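## Task

Find which letter of "BOX" is absent from the mat and place that block so the mat reads B, O, X in order from left to right, viewed from the midpoint between the two arm bases. All three blocks must rest entirely on the mat, in a tight straight line, each with its letter facing up and upright. The spare fourth block must end up off the mat. The result must hold without the robot supporting anything, and the grippers must be opened and withdrawn at the end.

## Robot and tools

ROBOT. Two FANUC CRX-5iA arms, left_arm and right_arm, each with a Robotiq 2F-140 parallel gripper and a wrist camera. The names are labels, not image sides. Bases in the scene frame: left_arm at (+0.020, +0.385, 0) m, right_arm at (+0.001, -0.386, 0) m, both turned only slightly about z. Looking from the midpoint between the bases out over the table (+x), the left_arm side (+y) is the viewer's left, so a word read left to right runs from +y toward -y.

FRAME. One shared scene frame for everything: origin on the table top between the arms, +x out over the table, +z up, left_arm on +y. Positions are in metres, orientations are quaternions written w first (qw, qx, qy, qz). For each gripper, its +z axis points along the fingers and the fingers open and close along its y axis. The reported hand point (end_effector_position) sits between the pads when closed; closed fingertips stick out about 33 mm past it, open ones about 9 mm, and closing pushes the tips roughly 24 mm further out, so keep that clearance above the table. Reported hand positions can be a little off, more so at long reach.

THE ROW. Every commanded pose is a row of 20 numbers, always all 20 even if one arm stays still: left x, y, z, qw, qx, qy, qz, left gripper position, force_limit, speed, then the same ten for the right arm. The seven pose numbers are an absolute place to go in the scene frame (metres, unit quaternion), not an offset. The gripper triple is each in [-1, 1]: position +1 fully open (140 mm), about -0.8 pads touching, -1 closes until blocked; force_limit about 14 N at -1, 60 N at 0, 107 N at +1; speed about 30, 140, 250 mm/s at -1, 0, +1. To leave an arm or gripper unchanged, repeat its previous target pose and quaternion (not the drifted value in the result) and its previous gripper triple; a 0 is a real command. Each control step (1/30 s) the commanded pose is limited to 70 mm and 16 degrees from the measured one, and a target more than 0.6 m from the last reported position along any gripper axis is refused outright.

TOOLS.
execute_actions: argument actions is a list holding at most one item; an empty list just reports state. An item {"rows": [...], "steps": n} plays up to 15 rows, one per step, with n at most 15 (default 15), repeating the last row if rows run out. An item with only steps (up to 300) is a wait counted from the previous result, reply time included. Optional pictures (true/false) controls camera images.
move: target is one 20-number row; speed in m/s from 0.002 to 0.5 (default 0.25), with turning capped at twice that in rad/s. Both grippers travel straight lines to their poses, finishing together, lasting 0.5 to 10 s; the finger numbers are sent at the start. Paths ignore obstacles and the other arm, may lag, stray or overshoot speed near a straight elbow.
wait: seconds from 0 to 10; nothing new is commanded.
zoom_image: camera (cam_high, cam_low, cam_left_wrist, cam_right_wrist) and region [x0, y0, x1, y1] in image pixels, top-left origin, at most 504 by 504.
read_manual: section, default "licences"; only returns licence text.
finished_scene: scene, the number of the scene being ended (1 or 2); irreversible, and its result reports success and gives the next task.

READING RESULTS. The state line shows each gripper's position and quaternion. object_status: 0 moving, 1 blocked while opening, 2 blocked while closing (a grip), 3 reached the command or pads met. A grip is confirmed by 2. position_measured is in counts, 3 fully open to 230 pads touching, not linear. To squeeze harder while holding, raise force_limit and nudge position from -1 to -0.98 or back. The move line ends with done, off_target, moving, held or fault; limits=paced means the pose was clipped, limits=held means a safety check blocked steps (the arm may then jump fast). HELD marks steps not sent; "pose unreachable" names an arm whose command the clearance check altered. A "Hand target" line shows where the controller is currently driving each hand. Flange force is the estimated outside force on the hand, noisy and including a held block's weight. MOTOR HOT warns of overheating; an OVER-TEMPERATURE FAULT brakes that arm.

CAMERAS. cam_high and cam_low are fixed overview cameras, plus one wrist camera per arm; all 504x504. Calibration is given but can be slightly off; use zoom_image to read letters.

AVOID. Arms are stiff: pushing a target even slightly into a firm surface, or reaching 150 N of outside force or a joint load limit, stops that arm for 10 s. Approach the table and blocks slowly from above, stop short of contact, and release gently rather than dropping. Never let the arms collide or press on each other. Nothing may leave the table. Occasional tugs on a held block or pushes on loose ones can occur, so recheck positions before finishing. At the end open both grippers and lift clear so nothing depends on the robot.

Each tool is called after "Call:" as name(argument=value, ...), one argument or row to a line, values as JSON.

## Session

Call:
execute_actions(
  actions=[],
)

Scene clock: 0.00 s of 7600.00 s.
left_arm: end_effector_position=(+0.0929, +0.4622, +0.1539) position_measured=3 object_status=3 end_effector_quat_wxyz=(+0.737, +0.259, -0.589, +0.205) | right_arm: end_effector_position=(-0.0108, +0.1494, +0.2735) position_measured=3 object_status=3 end_effector_quat_wxyz=(-0.264, +0.758, -0.480, +0.354)
Joint positions: left_arm=[ 0.901  0.726 -0.337 -0.373 -2.224 -1.608] | right_arm=[ 2.142  0.379  0.01   0.726 -1.774 -1.878]
Joint velocities: left_arm=[ 0.001  0.001  0.     0.     0.    -0.   ] | right_arm=[-0.002 -0.    -0.    -0.    -0.    -0.   ]
Flange force (N, the push that the arm receives, along the gripper's own x y z axes): no reading
Hand target (left_arm): +0.093, +0.462, +0.154; +0.737, +0.259, -0.589, +0.205
Hand target (right_arm): -0.011, +0.149, +0.273; -0.264, +0.758, -0.480, +0.354

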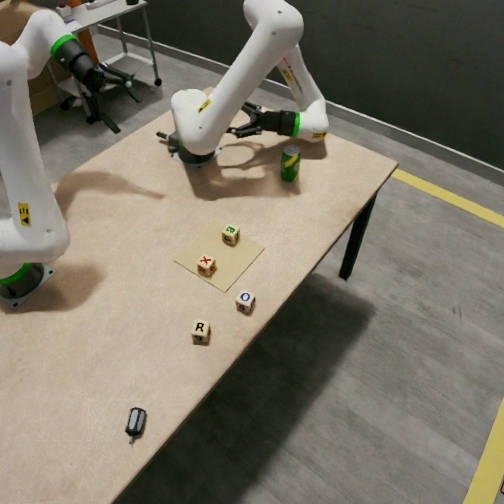

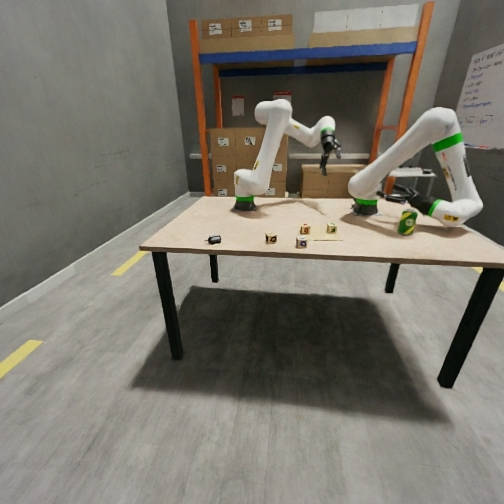

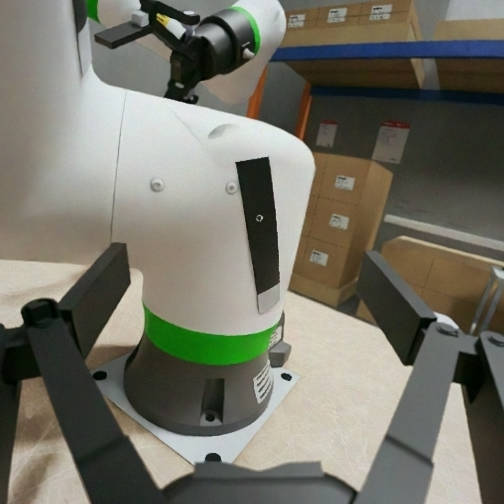

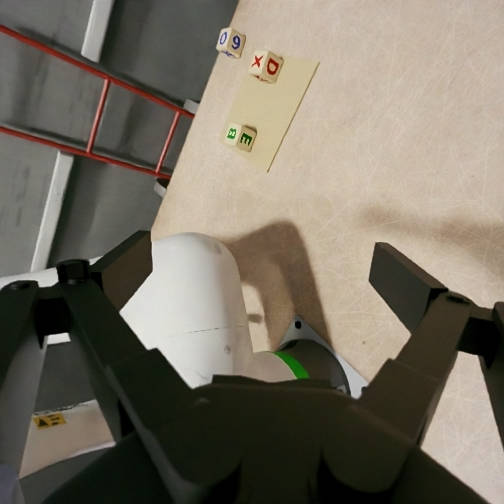

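Call:
zoom_image(
  camera="cam_high",
  region=[160, 210, 300, 350],
)

Call:
zoom_image(
  camera="cam_low",
  region=[190, 190, 430, 270],
)

Call:
zoom_image(
  camera="cam_right_wrist",
  region=[190, 10, 350, 190],
)

Region (160, 210, 300, 350) of cam_high's 504x504 image, scaled by 3.600, with more detail than that image has.

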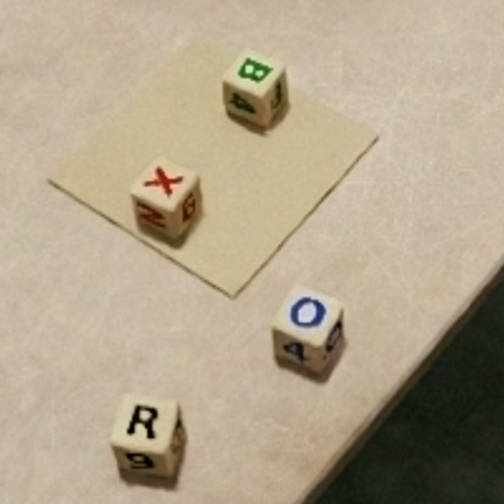

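Region (190, 190, 430, 270) of cam_low's 504x504 image, scaled by 2.100, with more detail than that image has.

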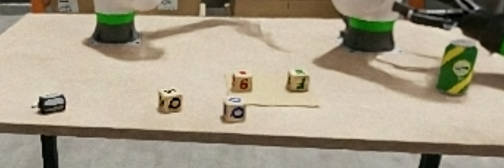

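Region (190, 10, 350, 190) of cam_right_wrist's 504x504 image, scaled by 2.800, with more detail than that image has.

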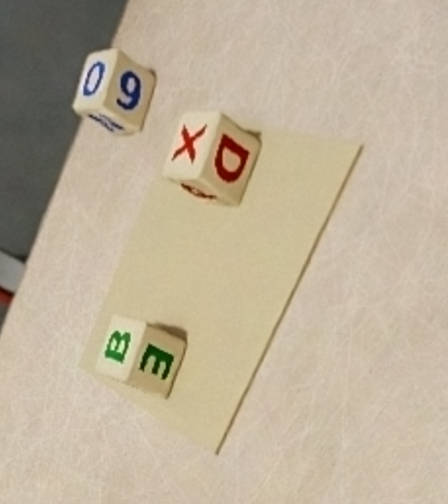

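Call:
zoom_image(
  camera="cam_high",
  region=[225, 280, 270, 325],
)

Call:
zoom_image(
  camera="cam_low",
  region=[255, 215, 355, 260],
)

Call:
zoom_image(
  camera="cam_high",
  region=[185, 215, 255, 285],
)

Region (225, 280, 270, 325) of cam_high's 504x504 image, scaled by 11.200, with more detail than that image has.

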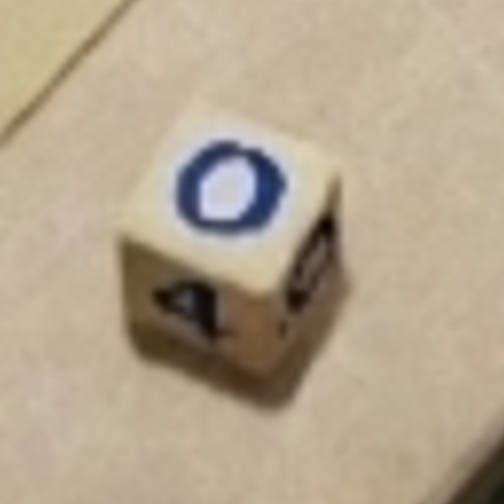

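Region (255, 215, 355, 260) of cam_low's 504x504 image, scaled by 5.040, with more detail than that image has; it fills the top 227 rows of this view, and the rest is white.

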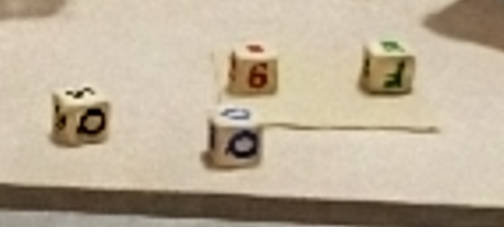

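Region (185, 215, 255, 285) of cam_high's 504x504 image, scaled by 7.200, with more detail than that image has.

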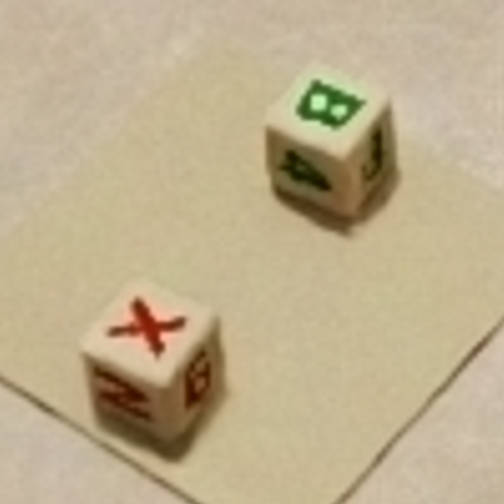

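Call:
move(
  target=[0.0929, 0.4622, 0.1539, 0.737, 0.259, -0.589, 0.205, 1, 0, 0, 0.578, -0.034, 0.14, 0, 0.9931, 0.1175, 0, 0.2, 0, 0.5],
  speed=0.45,
)

Scene clock: 113.90 s of 7600.00 s.
left_arm: end_effector_position=(+0.0929, +0.4622, +0.1539) position_measured=3 object_status=3 end_effector_quat_wxyz=(+0.737, +0.259, -0.589, +0.205) | right_arm: end_effector_position=(+0.5764, -0.0339, +0.1390) position_measured=104 object_status=3 end_effector_quat_wxyz=(+0.001, +0.993, +0.117, -0.003)
Joint positions: left_arm=[ 0.9    0.726 -0.337 -0.373 -2.224 -1.609] | right_arm=[ 0.63   0.611  0.553 -0.002 -1.52   1.064]
Joint velocities: left_arm=[-0.     0.001  0.    -0.    -0.001  0.001] | right_arm=[-0.001  0.001  0.001 -0.    -0.     0.   ]
Flange force (N, the push that the arm receives, along the gripper's own x y z axes): left_arm=[3.3 0.2 5.2] | right_arm=[-16.0 5.8 3.7]
Hand target (left_arm): +0.093, +0.462, +0.154; +0.737, +0.259, -0.589, +0.205
Hand target (right_arm): +0.576, -0.034, +0.139; +0.001, +0.993, +0.117, -0.003
Off the commanded pose (left_arm): 0.000 m, 0 deg.
Off the commanded pose (right_arm): 0.002 m, 0 deg.
After step 90, 108.27 s passed at rest.
move: done; limits=paced
camera_calibration (this result's frames):
cam_left_wrist: T_world_to_cam=[[-0.569308, 0.79598, 0.205678, -0.350742], [0.0698875, 0.29613, -0.952587, 0.0178635], [-0.819148, -0.527941, -0.224218, 0.527349], [0, 0, 0, 1]] pos_world=[0.231048, 0.552303, 0.207398]
cam_right_wrist: T_world_to_cam=[[0.27371, -0.961712, -0.0138558, -0.183481], [-0.901989, -0.261661, 0.343437, 0.466692], [-0.333913, -0.0815043, -0.939074, 0.509043], [0, 0, 0, 1]] pos_world=[0.641148, -0.0128523, 0.315207]

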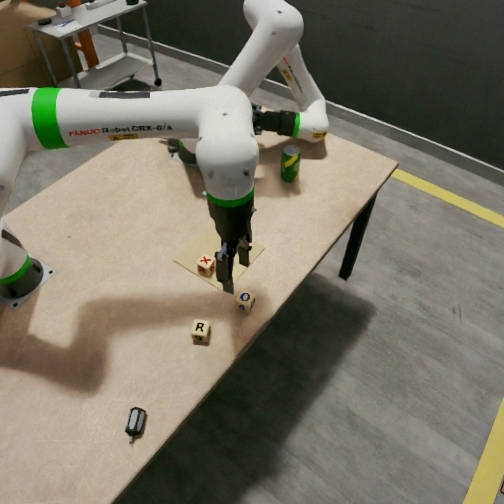

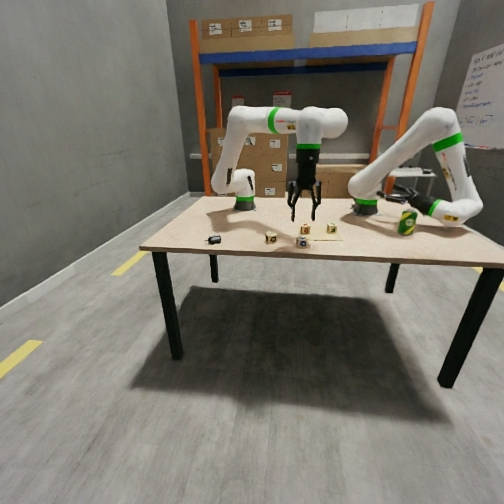

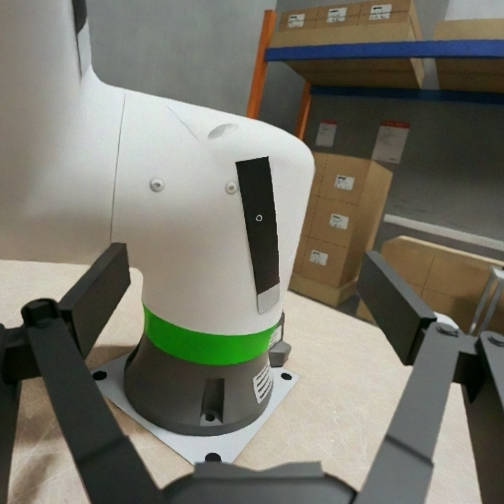

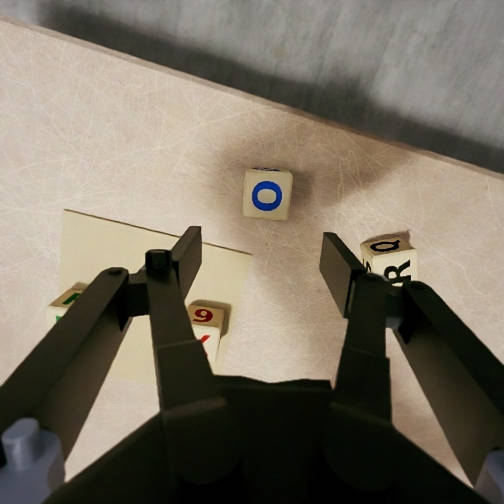

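Call:
zoom_image(
  camera="cam_right_wrist",
  region=[220, 150, 320, 250],
)

Call:
zoom_image(
  camera="cam_right_wrist",
  region=[160, 140, 420, 320],
)

Region (220, 150, 320, 250) of cam_right_wrist's 504x504 image, scaled by 5.040, with more detail than that image has.

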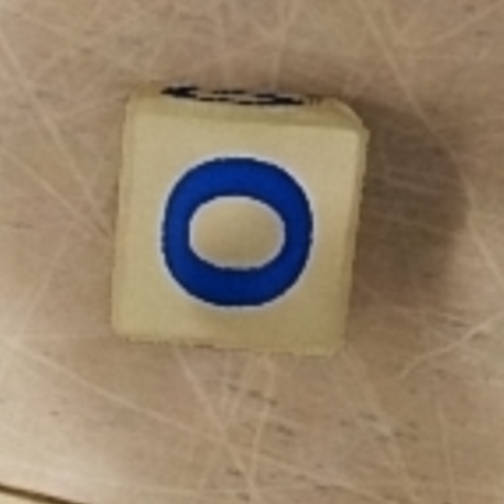

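Region (160, 140, 420, 320) of cam_right_wrist's 504x504 image, scaled by 1.938, with more detail than that image has; it fills the top 349 rows of this view, and the rest is white.

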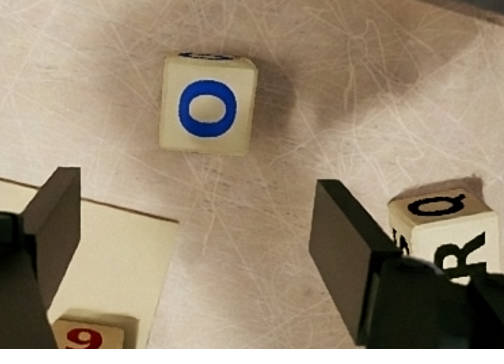

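Call:
move(
  target=[0.0929, 0.4622, 0.1539, 0.737, 0.259, -0.589, 0.205, 1, 0, 0, 0.596, -0.0335, 0.046, 0, 0.9952, 0.0976, 0, 0.2, 0, 0.5],
  speed=0.2,
)

Scene clock: 147.30 s of 7600.00 s.
left_arm: end_effector_position=(+0.0929, +0.4622, +0.1539) position_measured=3 object_status=3 end_effector_quat_wxyz=(+0.737, +0.259, -0.589, +0.205) | right_arm: end_effector_position=(+0.5958, -0.0336, +0.0461) position_measured=104 object_status=3 end_effector_quat_wxyz=(+0.000, +0.995, +0.098, +0.000)
Joint positions: left_arm=[ 0.9    0.726 -0.337 -0.373 -2.224 -1.609] | right_arm=[ 0.612  0.688  0.456  0.    -1.338  1.042]
Joint velocities: left_arm=[ 0.     0.001 -0.     0.002 -0.    -0.001] | right_arm=[-0.001  0.     0.     0.001  0.    -0.002]
Flange force (N, the push that the arm receives, along the gripper's own x y z axes): left_arm=[4.3 1.8 3.2] | right_arm=[-17.9 6.5 2.1]
Hand target (left_arm): +0.093, +0.462, +0.154; +0.737, +0.259, -0.589, +0.205
Hand target (right_arm): +0.596, -0.034, +0.046; -0.000, +0.995, +0.098, -0.000
Off the commanded pose (left_arm): 0.000 m, 0 deg.
Off the commanded pose (right_arm): 0.000 m, 0 deg.
After step 90, 29.60 s passed at rest.
move: done
camera_calibration (this result's frames):
cam_left_wrist: T_world_to_cam=[[-0.569309, 0.79598, 0.205679, -0.350743], [0.0698899, 0.296133, -0.952586, 0.0178605], [-0.819148, -0.527941, -0.224222, 0.52735], [0, 0, 0, 1]] pos_world=[0.231048, 0.552304, 0.207398]
cam_right_wrist: T_world_to_cam=[[0.235687, -0.971706, -0.0154768, -0.167467], [-0.913795, -0.227005, 0.336818, 0.524677], [-0.330801, -0.0652409, -0.941443, 0.427062], [0, 0, 0, 1]] pos_world=[0.66019, -0.0157625, 0.222742]

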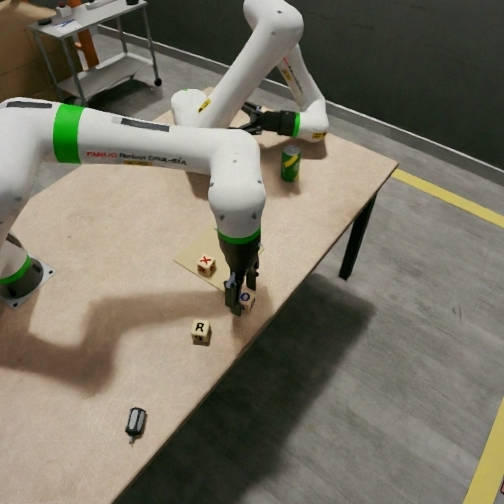

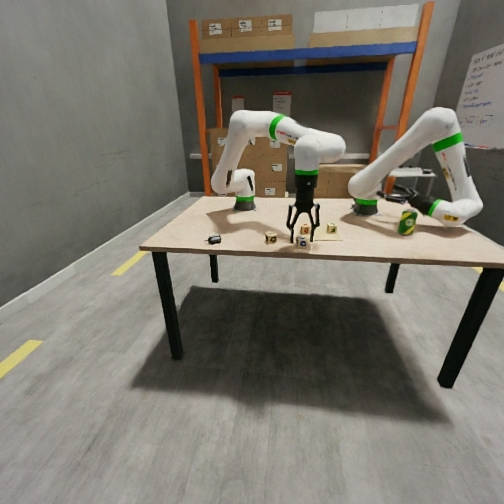

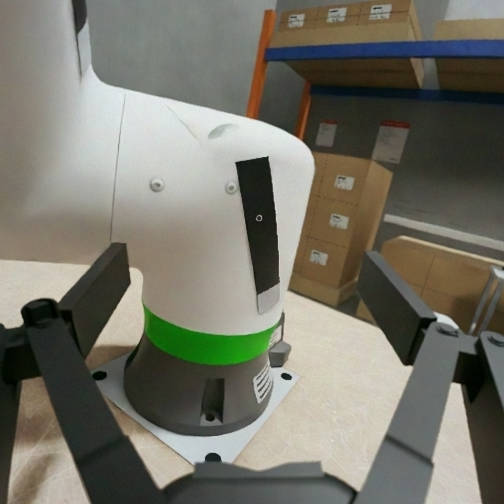

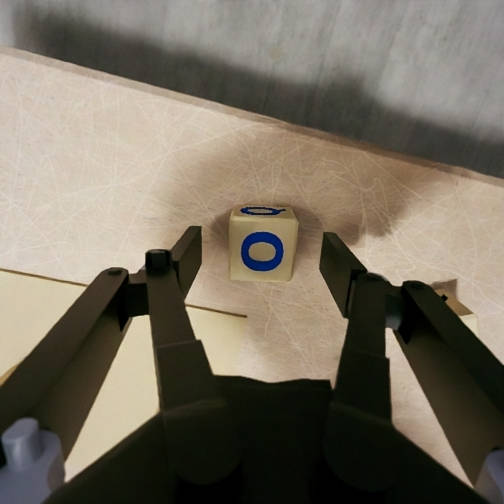

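Call:
zoom_image(
  camera="cam_right_wrist",
  region=[170, 180, 350, 320],
)

Call:
zoom_image(
  camera="cam_low",
  region=[260, 190, 350, 260],
)

Region (170, 180, 350, 320) of cam_right_wrist's 504x504 image, scaled by 2.800, with more detail than that image has.

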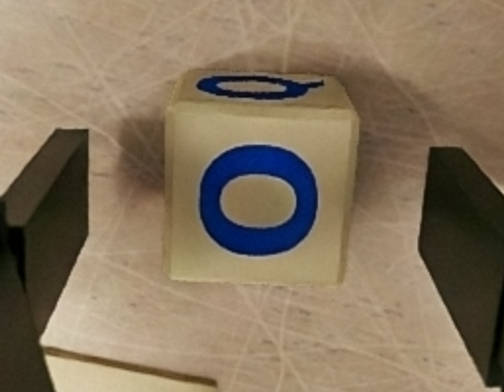

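Region (260, 190, 350, 260) of cam_low's 504x504 image, scaled by 5.600, with more detail than that image has.

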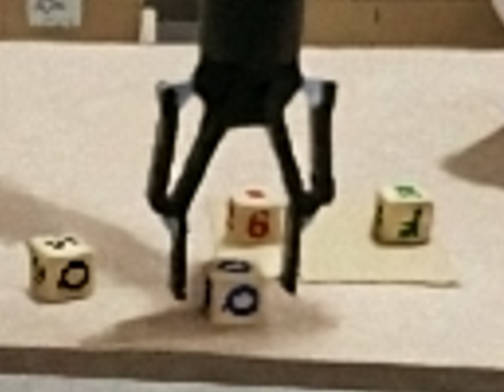

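Call:
execute_actions(
  actions=[
    {"rows": [[0.0929, 0.4622, 0.1539, 0.737, 0.259, -0.589, 0.205, 1, 0, 0, 0.596, -0.0335, 0.046, 0, 0.9952, 0.0976, 0, -1, 0, 0]], "steps": 14},
  ],
  pictures=false,
)

Scene clock: 173.97 s of 7600.00 s.
left_arm: end_effector_position=(+0.0929, +0.4622, +0.1539) position_measured=3 object_status=3 end_effector_quat_wxyz=(+0.737, +0.259, -0.589, +0.205) | right_arm: end_effector_position=(+0.5961, -0.0334, +0.0461) position_measured=172 object_status=0 end_effector_quat_wxyz=(-0.000, +0.995, +0.098, +0.000)
Joint positions: left_arm=[ 0.9    0.726 -0.337 -0.373 -2.224 -1.609] | right_arm=[ 0.612  0.689  0.457  0.    -1.339  1.042]
Joint velocities: left_arm=[-0.  0. -0.  0.  0.  0.] | right_arm=[-0.     0.     0.001  0.001 -0.001  0.001]
Flange force (N, the push that the arm receives, along the gripper's own x y z axes): left_arm=[2.4 0.5 2.8] | right_arm=[-19.2 5.1 -5.7]
Hand target (left_arm): +0.093, +0.462, +0.154; +0.737, +0.259, -0.589, +0.205
Hand target (right_arm): +0.596, -0.033, +0.046; -0.000, +0.995, +0.098, +0.000
Off the commanded pose (left_arm): 0.000 m, 0 deg.
Off the commanded pose (right_arm): 0.000 m, 0 deg.
Steps of this call (steps 1 to 90: nothing new was sent; then 23.20 s passed at rest; steps 91 to 104: all 14 steps of this action). Readings (end_effector_position | what the end effector reports):
91: left_arm (+0.0929, +0.4622, +0.1539) | right_arm (+0.5958, -0.0336, +0.0460) | left_arm position_measured=3 object_status=3 | right_arm position_measured=104 object_status=0
92: left_arm (+0.0929, +0.4622, +0.1539) | right_arm (+0.5960, -0.0335, +0.0460) | left_arm position_measured=3 object_status=3 | right_arm position_measured=109 object_status=0
94: left_arm (+0.0929, +0.4622, +0.1539) | right_arm (+0.5960, -0.0334, +0.0460) | left_arm position_measured=3 object_status=3 | right_arm position_measured=124 object_status=0
98: left_arm (+0.0929, +0.4622, +0.1539) | right_arm (+0.5960, -0.0334, +0.0460) | left_arm position_measured=3 object_status=3 | right_arm position_measured=154 object_status=0
104: the state above

Call:
move(
  target=[0.0929, 0.4622, 0.1539, 0.737, 0.259, -0.589, 0.205, 1, 0, 0, 0.419, 0.063, 0.115, 0, 0.749, -0.6626, 0, -1, 0, 0],
  speed=0.5,
)

Scene clock: 177.47 s of 7600.00 s.
left_arm: end_effector_position=(+0.0929, +0.4622, +0.1539) position_measured=3 object_status=3 end_effector_quat_wxyz=(+0.737, +0.259, -0.589, +0.205) | right_arm: end_effector_position=(+0.4194, +0.0625, +0.1150) position_measured=172 object_status=2 end_effector_quat_wxyz=(-0.000, +0.749, -0.663, +0.001)
Joint positions: left_arm=[ 0.9    0.726 -0.337 -0.373 -2.224 -1.609] | right_arm=[ 0.922  0.447  0.252  0.002 -1.376 -0.913]
Joint velocities: left_arm=[ 0.     0.     0.     0.     0.    -0.001] | right_arm=[-0.    -0.     0.     0.     0.001  0.   ]
Flange force (N, the push that the arm receives, along the gripper's own x y z axes): left_arm=[3.3 -0.3 4.9] | right_arm=[10.3 11.1 2.6]
Hand target (left_arm): +0.093, +0.462, +0.154; +0.737, +0.259, -0.589, +0.205
Hand target (right_arm): +0.419, +0.063, +0.115; -0.000, +0.749, -0.663, +0.001
Off the commanded pose (left_arm): 0.000 m, 0 deg.
Off the commanded pose (right_arm): 0.001 m, 0 deg.
move: done
camera_calibration (this result's frames):
cam_left_wrist: T_world_to_cam=[[-0.569308, 0.79598, 0.20568, -0.350743], [0.0698898, 0.296134, -0.952586, 0.0178602], [-0.819148, -0.52794, -0.224222, 0.527349], [0, 0, 0, 1]] pos_world=[0.231048, 0.552304, 0.207398]
cam_right_wrist: T_world_to_cam=[[-0.986381, -0.163628, -0.0166817, 0.4308], [-0.159665, 0.928239, 0.335974, -0.0263125], [-0.0394901, 0.334062, -0.941723, 0.292763], [0, 0, 0, 1]] pos_world=[0.432293, -0.00288574, 0.291728]

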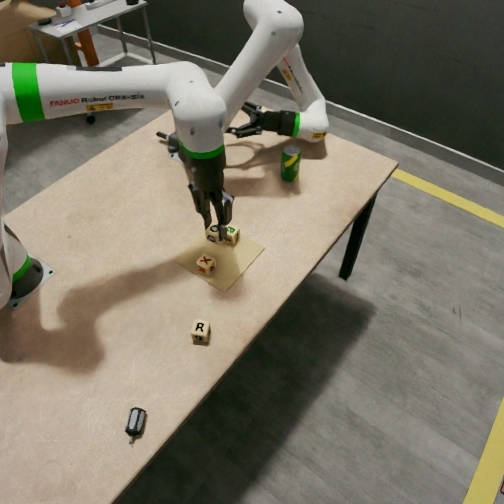

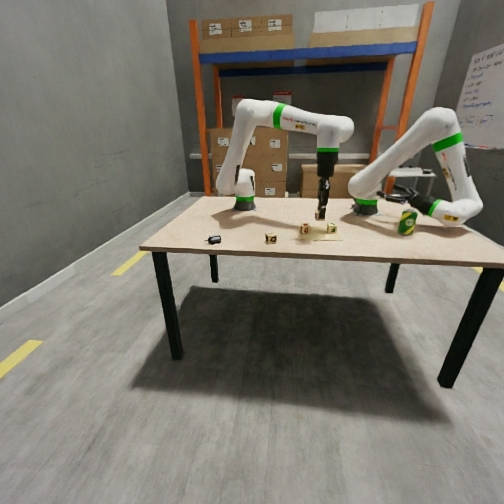

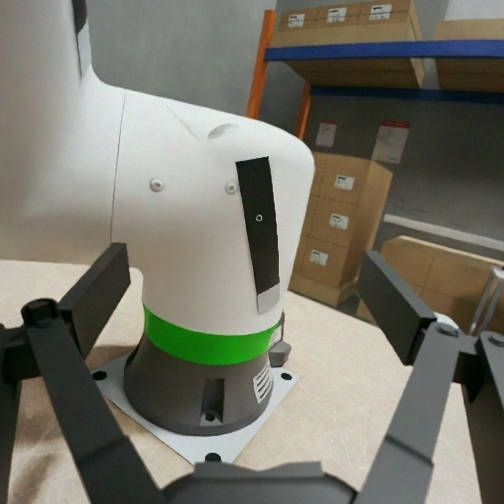

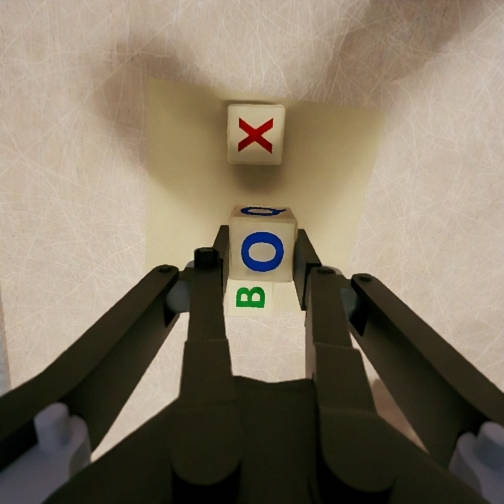

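Call:
zoom_image(
  camera="cam_right_wrist",
  region=[205, 85, 305, 185],
)

Call:
zoom_image(
  camera="cam_right_wrist",
  region=[200, 195, 330, 335],
)

Call:
zoom_image(
  camera="cam_right_wrist",
  region=[130, 60, 400, 330],
)

Region (205, 85, 305, 185) of cam_right_wrist's 504x504 image, scaled by 5.040, with more detail than that image has.

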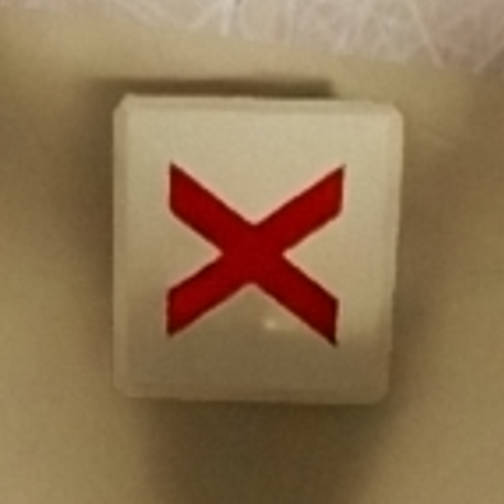

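Region (200, 195, 330, 335) of cam_right_wrist's 504x504 image, scaled by 3.600, with more detail than that image has; it fills the left 468 columns of this view, and the rest is white.

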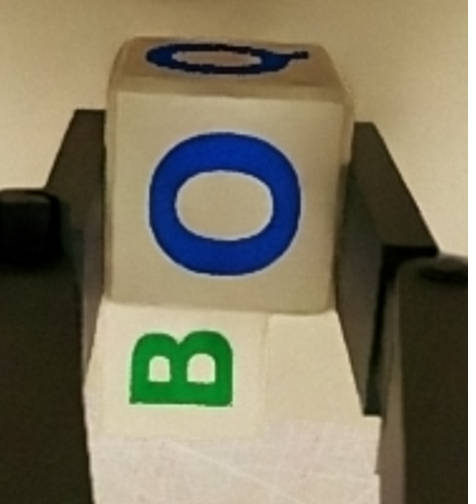

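Region (130, 60, 400, 330) of cam_right_wrist's 504x504 image, scaled by 1.867, with more detail than that image has.

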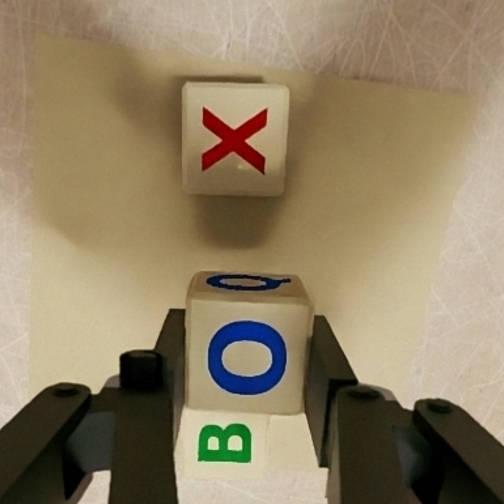

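Call:
move(
  target=[0.0929, 0.4622, 0.1539, 0.737, 0.259, -0.589, 0.205, 1, 0, 0, 0.4269, 0.0632, 0.051, 0, 0.7587, -0.6514, 0, -1, 0, 0],
  speed=0.15,
)

Scene clock: 238.30 s of 7600.00 s.
left_arm: end_effector_position=(+0.0929, +0.4622, +0.1539) position_measured=3 object_status=3 end_effector_quat_wxyz=(+0.737, +0.259, -0.589, +0.205) | right_arm: end_effector_position=(+0.4267, +0.0631, +0.0511) position_measured=172 object_status=2 end_effector_quat_wxyz=(+0.000, +0.759, -0.651, -0.000)
Joint positions: left_arm=[ 0.9    0.726 -0.337 -0.373 -2.224 -1.609] | right_arm=[ 0.911  0.502  0.179 -0.    -1.247 -0.872]
Joint velocities: left_arm=[ 0.     0.     0.    -0.001  0.001  0.001] | right_arm=[-0.002 -0.    -0.001  0.     0.    -0.001]
Flange force (N, the push that the arm receives, along the gripper's own x y z axes): left_arm=[3.4 0.9 2.2] | right_arm=[8.5 10.5 -0.8]
Hand target (left_arm): +0.093, +0.462, +0.154; +0.737, +0.259, -0.589, +0.205
Hand target (right_arm): +0.427, +0.063, +0.051; +0.000, +0.759, -0.651, -0.000
Off the commanded pose (left_arm): 0.000 m, 0 deg.
Off the commanded pose (right_arm): 0.000 m, 0 deg.
After step 90, 57.10 s passed at rest.
move: done
camera_calibration (this result's frames):
cam_left_wrist: T_world_to_cam=[[-0.569308, 0.79598, 0.20568, -0.350743], [0.0698899, 0.296134, -0.952586, 0.0178602], [-0.819148, -0.52794, -0.224222, 0.527349], [0, 0, 0, 1]] pos_world=[0.231048, 0.552304, 0.207398]
cam_right_wrist: T_world_to_cam=[[-0.981088, -0.19295, -0.0153591, 0.436569], [-0.186763, 0.922805, 0.336972, 0.0076191], [-0.0508452, 0.333467, -0.94139, 0.237499], [0, 0, 0, 1]] pos_world=[0.441811, -0.0019931, 0.227717]

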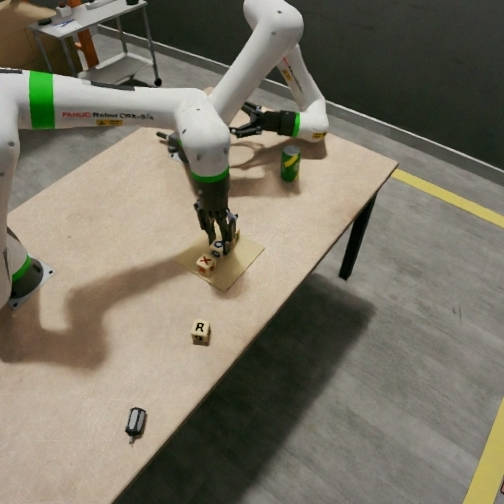

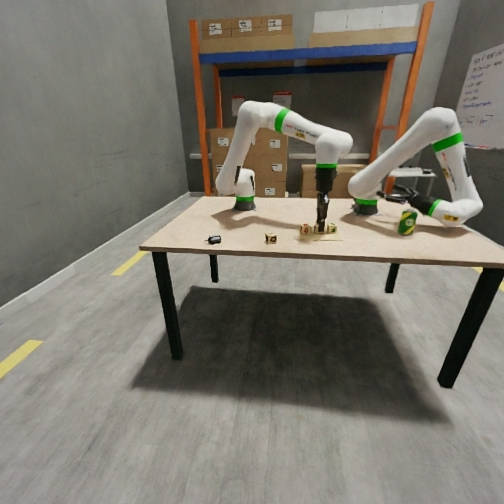

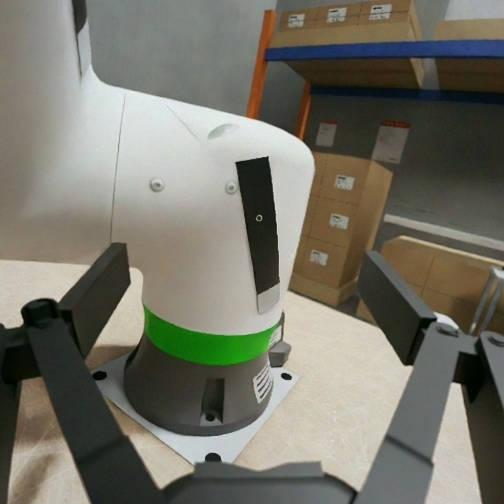

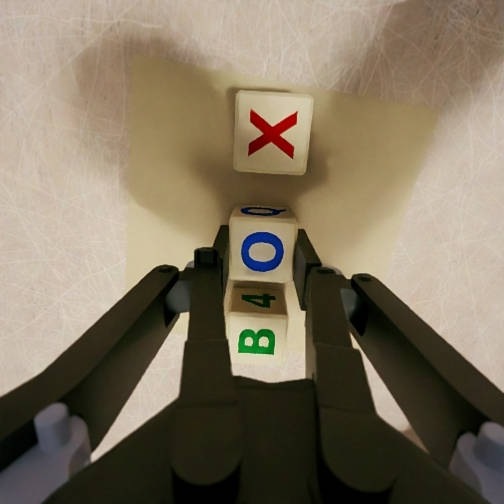

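Call:
zoom_image(
  camera="cam_right_wrist",
  region=[190, 80, 350, 240],
)

Call:
zoom_image(
  camera="cam_right_wrist",
  region=[190, 215, 350, 375],
)

Call:
zoom_image(
  camera="cam_low",
  region=[285, 200, 355, 250],
)

Call:
zoom_image(
  camera="cam_high",
  region=[185, 215, 255, 285],
)

Region (190, 80, 350, 240) of cam_right_wrist's 504x504 image, scaled by 3.150, with more detail than that image has.

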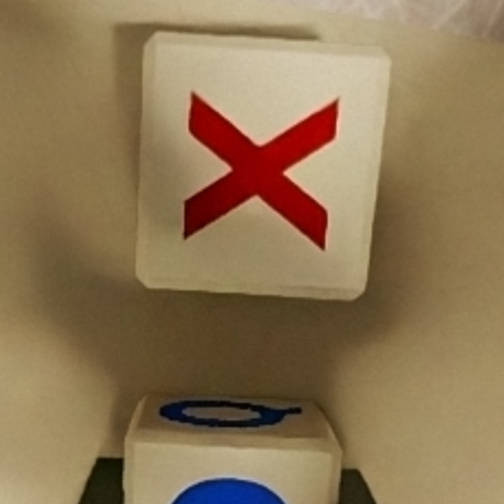

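Region (190, 215, 350, 375) of cam_right_wrist's 504x504 image, scaled by 3.150, with more detail than that image has.

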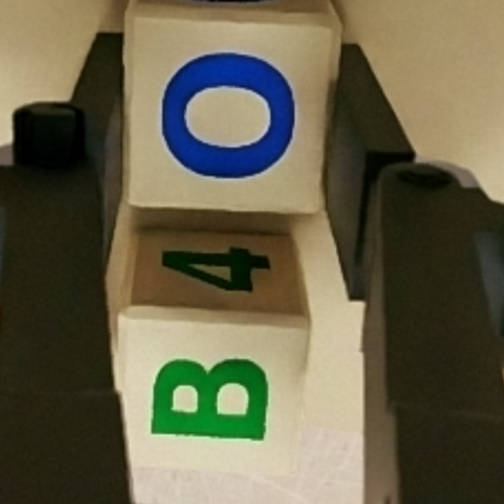

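Region (285, 200, 355, 250) of cam_low's 504x504 image, scaled by 7.200, with more detail than that image has; it fills the top 360 rows of this view, and the rest is white.

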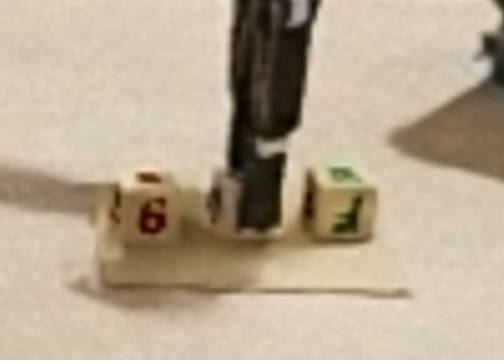

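Region (185, 215, 255, 285) of cam_high's 504x504 image, scaled by 7.200, with more detail than that image has.

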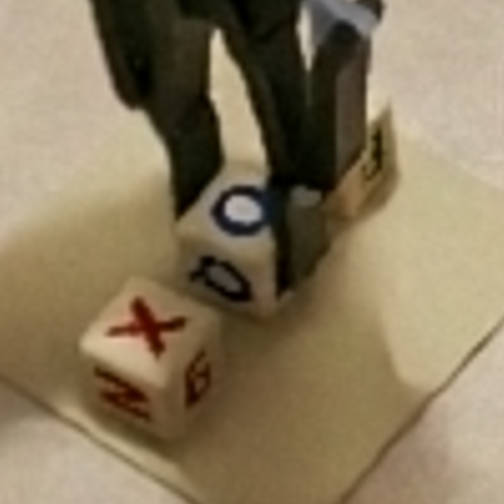

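Call:
execute_actions(
  actions=[
    {"rows": [[0.0929, 0.4622, 0.1539, 0.737, 0.259, -0.589, 0.205, 1, 0, 0, 0.4269, 0.0632, 0.0505, 0, 0.7587, -0.6514, 0, 0.4, 0, 0.3]], "steps": 4},
  ],
  pictures=false,
)

Call:
move(
  target=[0.0929, 0.4622, 0.1539, 0.737, 0.259, -0.589, 0.205, 1, 0, 0, 0.39, -0.2, 0.26, 0, 0.7587, -0.6514, 0, 0.4, 0, 0.3],
  speed=0.4,
)

Scene clock: 269.77 s of 7600.00 s.
left_arm: end_effector_position=(+0.0929, +0.4622, +0.1539) position_measured=3 object_status=3 end_effector_quat_wxyz=(+0.737, +0.259, -0.589, +0.205) | right_arm: end_effector_position=(+0.4268, +0.0632, +0.0506) position_measured=147 object_status=0 end_effector_quat_wxyz=(+0.000, +0.759, -0.651, -0.000)
Joint positions: left_arm=[ 0.9    0.726 -0.337 -0.373 -2.224 -1.609] | right_arm=[ 0.911  0.503  0.179 -0.    -1.247 -0.872]
Joint velocities: left_arm=[-0.    -0.    -0.     0.001 -0.    -0.002] | right_arm=[-0.001 -0.     0.     0.     0.008  0.   ]
Flange force (N, the push that the arm receives, along the gripper's own x y z axes): left_arm=[3.0 1.6 5.2] | right_arm=[10.0 12.1 -1.7]
Hand target (left_arm): +0.093, +0.462, +0.154; +0.737, +0.259, -0.589, +0.205
Hand target (right_arm): +0.427, +0.063, +0.051; +0.000, +0.759, -0.651, -0.000
Off the commanded pose (left_arm): 0.000 m, 0 deg.
Off the commanded pose (right_arm): 0.000 m, 0 deg.
Steps of this call (steps 1 to 90: nothing new was sent; then 28.33 s passed at rest; steps 91 to 94: all 4 steps of this action). Readings (end_effector_position | what the end effector reports):
91: left_arm (+0.0929, +0.4622, +0.1539) | right_arm (+0.4268, +0.0631, +0.0510) | left_arm position_measured=3 object_status=3 | right_arm position_measured=172 object_status=0
92: left_arm (+0.0929, +0.4622, +0.1539) | right_arm (+0.4267, +0.0630, +0.0507) | left_arm position_measured=3 object_status=3 | right_arm position_measured=172 object_status=0
94: the state above

Scene clock: 271.50 s of 7600.00 s.
left_arm: end_effector_position=(+0.0929, +0.4622, +0.1539) position_measured=3 object_status=3 end_effector_quat_wxyz=(+0.737, +0.259, -0.589, +0.205) | right_arm: end_effector_position=(+0.3902, -0.1995, +0.2599) position_measured=78 object_status=3 end_effector_quat_wxyz=(+0.000, +0.759, -0.652, -0.001)
Joint positions: left_arm=[ 0.9    0.726 -0.337 -0.373 -2.224 -1.609] | right_arm=[ 0.64  -0.043  0.008 -0.001 -1.623 -0.601]
Joint velocities: left_arm=[-0.    -0.    -0.     0.001  0.    -0.   ] | right_arm=[ 0.    -0.     0.001  0.    -0.    -0.001]
Flange force (N, the push that the arm receives, along the gripper's own x y z axes): left_arm=[3.5 0.1 3.6] | right_arm=[4.4 7.9 2.6]
Hand target (left_arm): +0.093, +0.462, +0.154; +0.737, +0.259, -0.589, +0.205
Hand target (right_arm): +0.390, -0.200, +0.260; +0.000, +0.759, -0.652, -0.001
Off the commanded pose (left_arm): 0.000 m, 0 deg.
Off the commanded pose (right_arm): 0.001 m, 0 deg.
move: done
camera_calibration (this result's frames):
cam_left_wrist: T_world_to_cam=[[-0.569308, 0.79598, 0.20568, -0.350743], [0.0698901, 0.296134, -0.952586, 0.0178602], [-0.819148, -0.52794, -0.224222, 0.527349], [0, 0, 0, 1]] pos_world=[0.231048, 0.552304, 0.207398]
cam_right_wrist: T_world_to_cam=[[-0.981211, -0.192407, -0.014318, 0.353122], [-0.185878, 0.922803, 0.337468, 0.172253], [-0.0517184, 0.333789, -0.941228, 0.520155], [0, 0, 0, 1]] pos_world=[0.405407, -0.264634, 0.43651]

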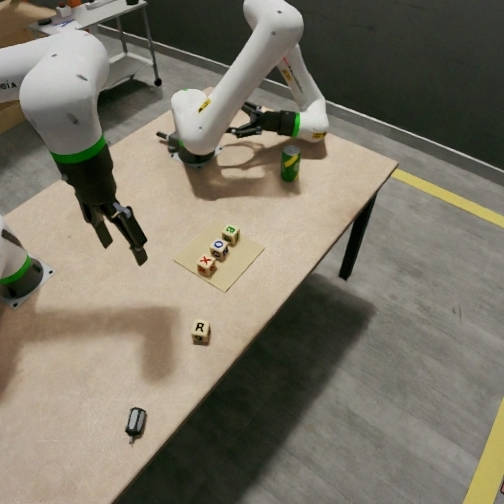

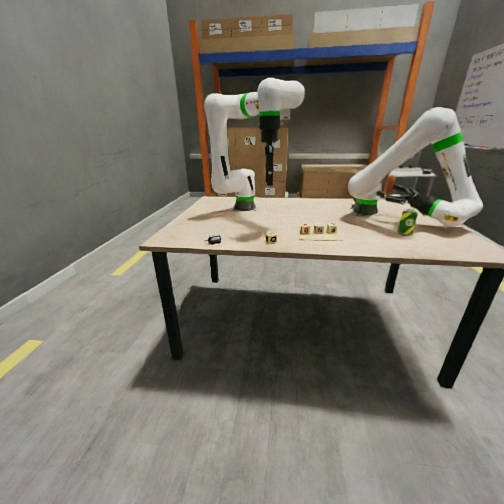

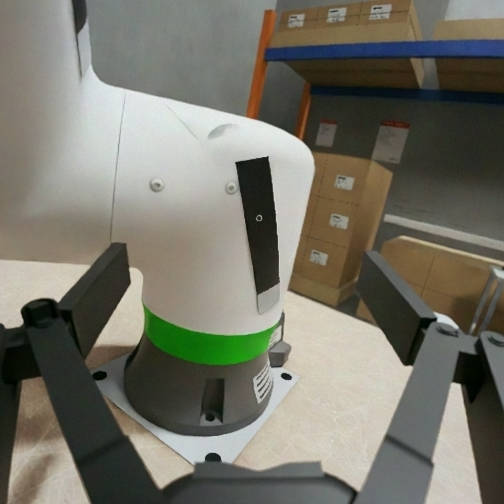

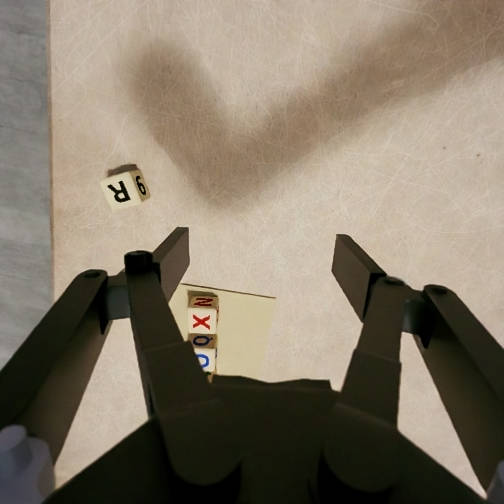

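Call:
zoom_image(
  camera="cam_high",
  region=[170, 210, 270, 300],
)

Call:
zoom_image(
  camera="cam_low",
  region=[285, 210, 355, 250],
)

Region (170, 210, 270, 300) of cam_high's 504x504 image, scaled by 5.040, with more detail than that image has; it fills the top 454 rows of this view, and the rest is white.

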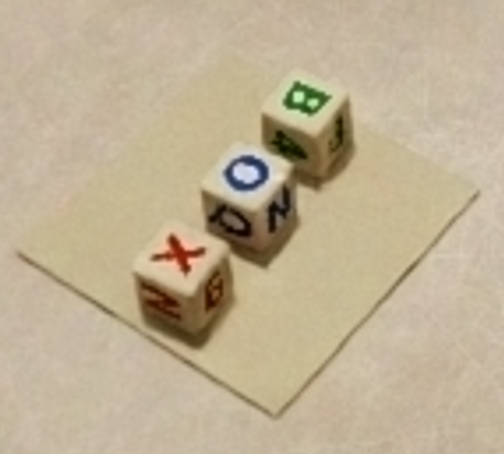

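Region (285, 210, 355, 250) of cam_low's 504x504 image, scaled by 7.200, with more detail than that image has; it fills the top 288 rows of this view, and the rest is white.

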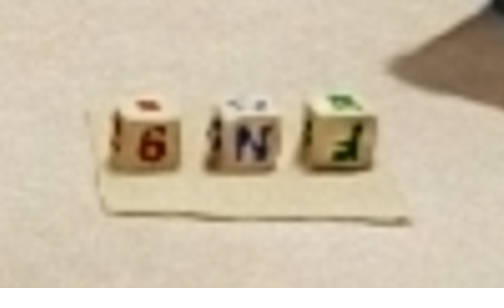

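Call:
finished_scene(
  scene=1,
)

The scene is finished: the task was done.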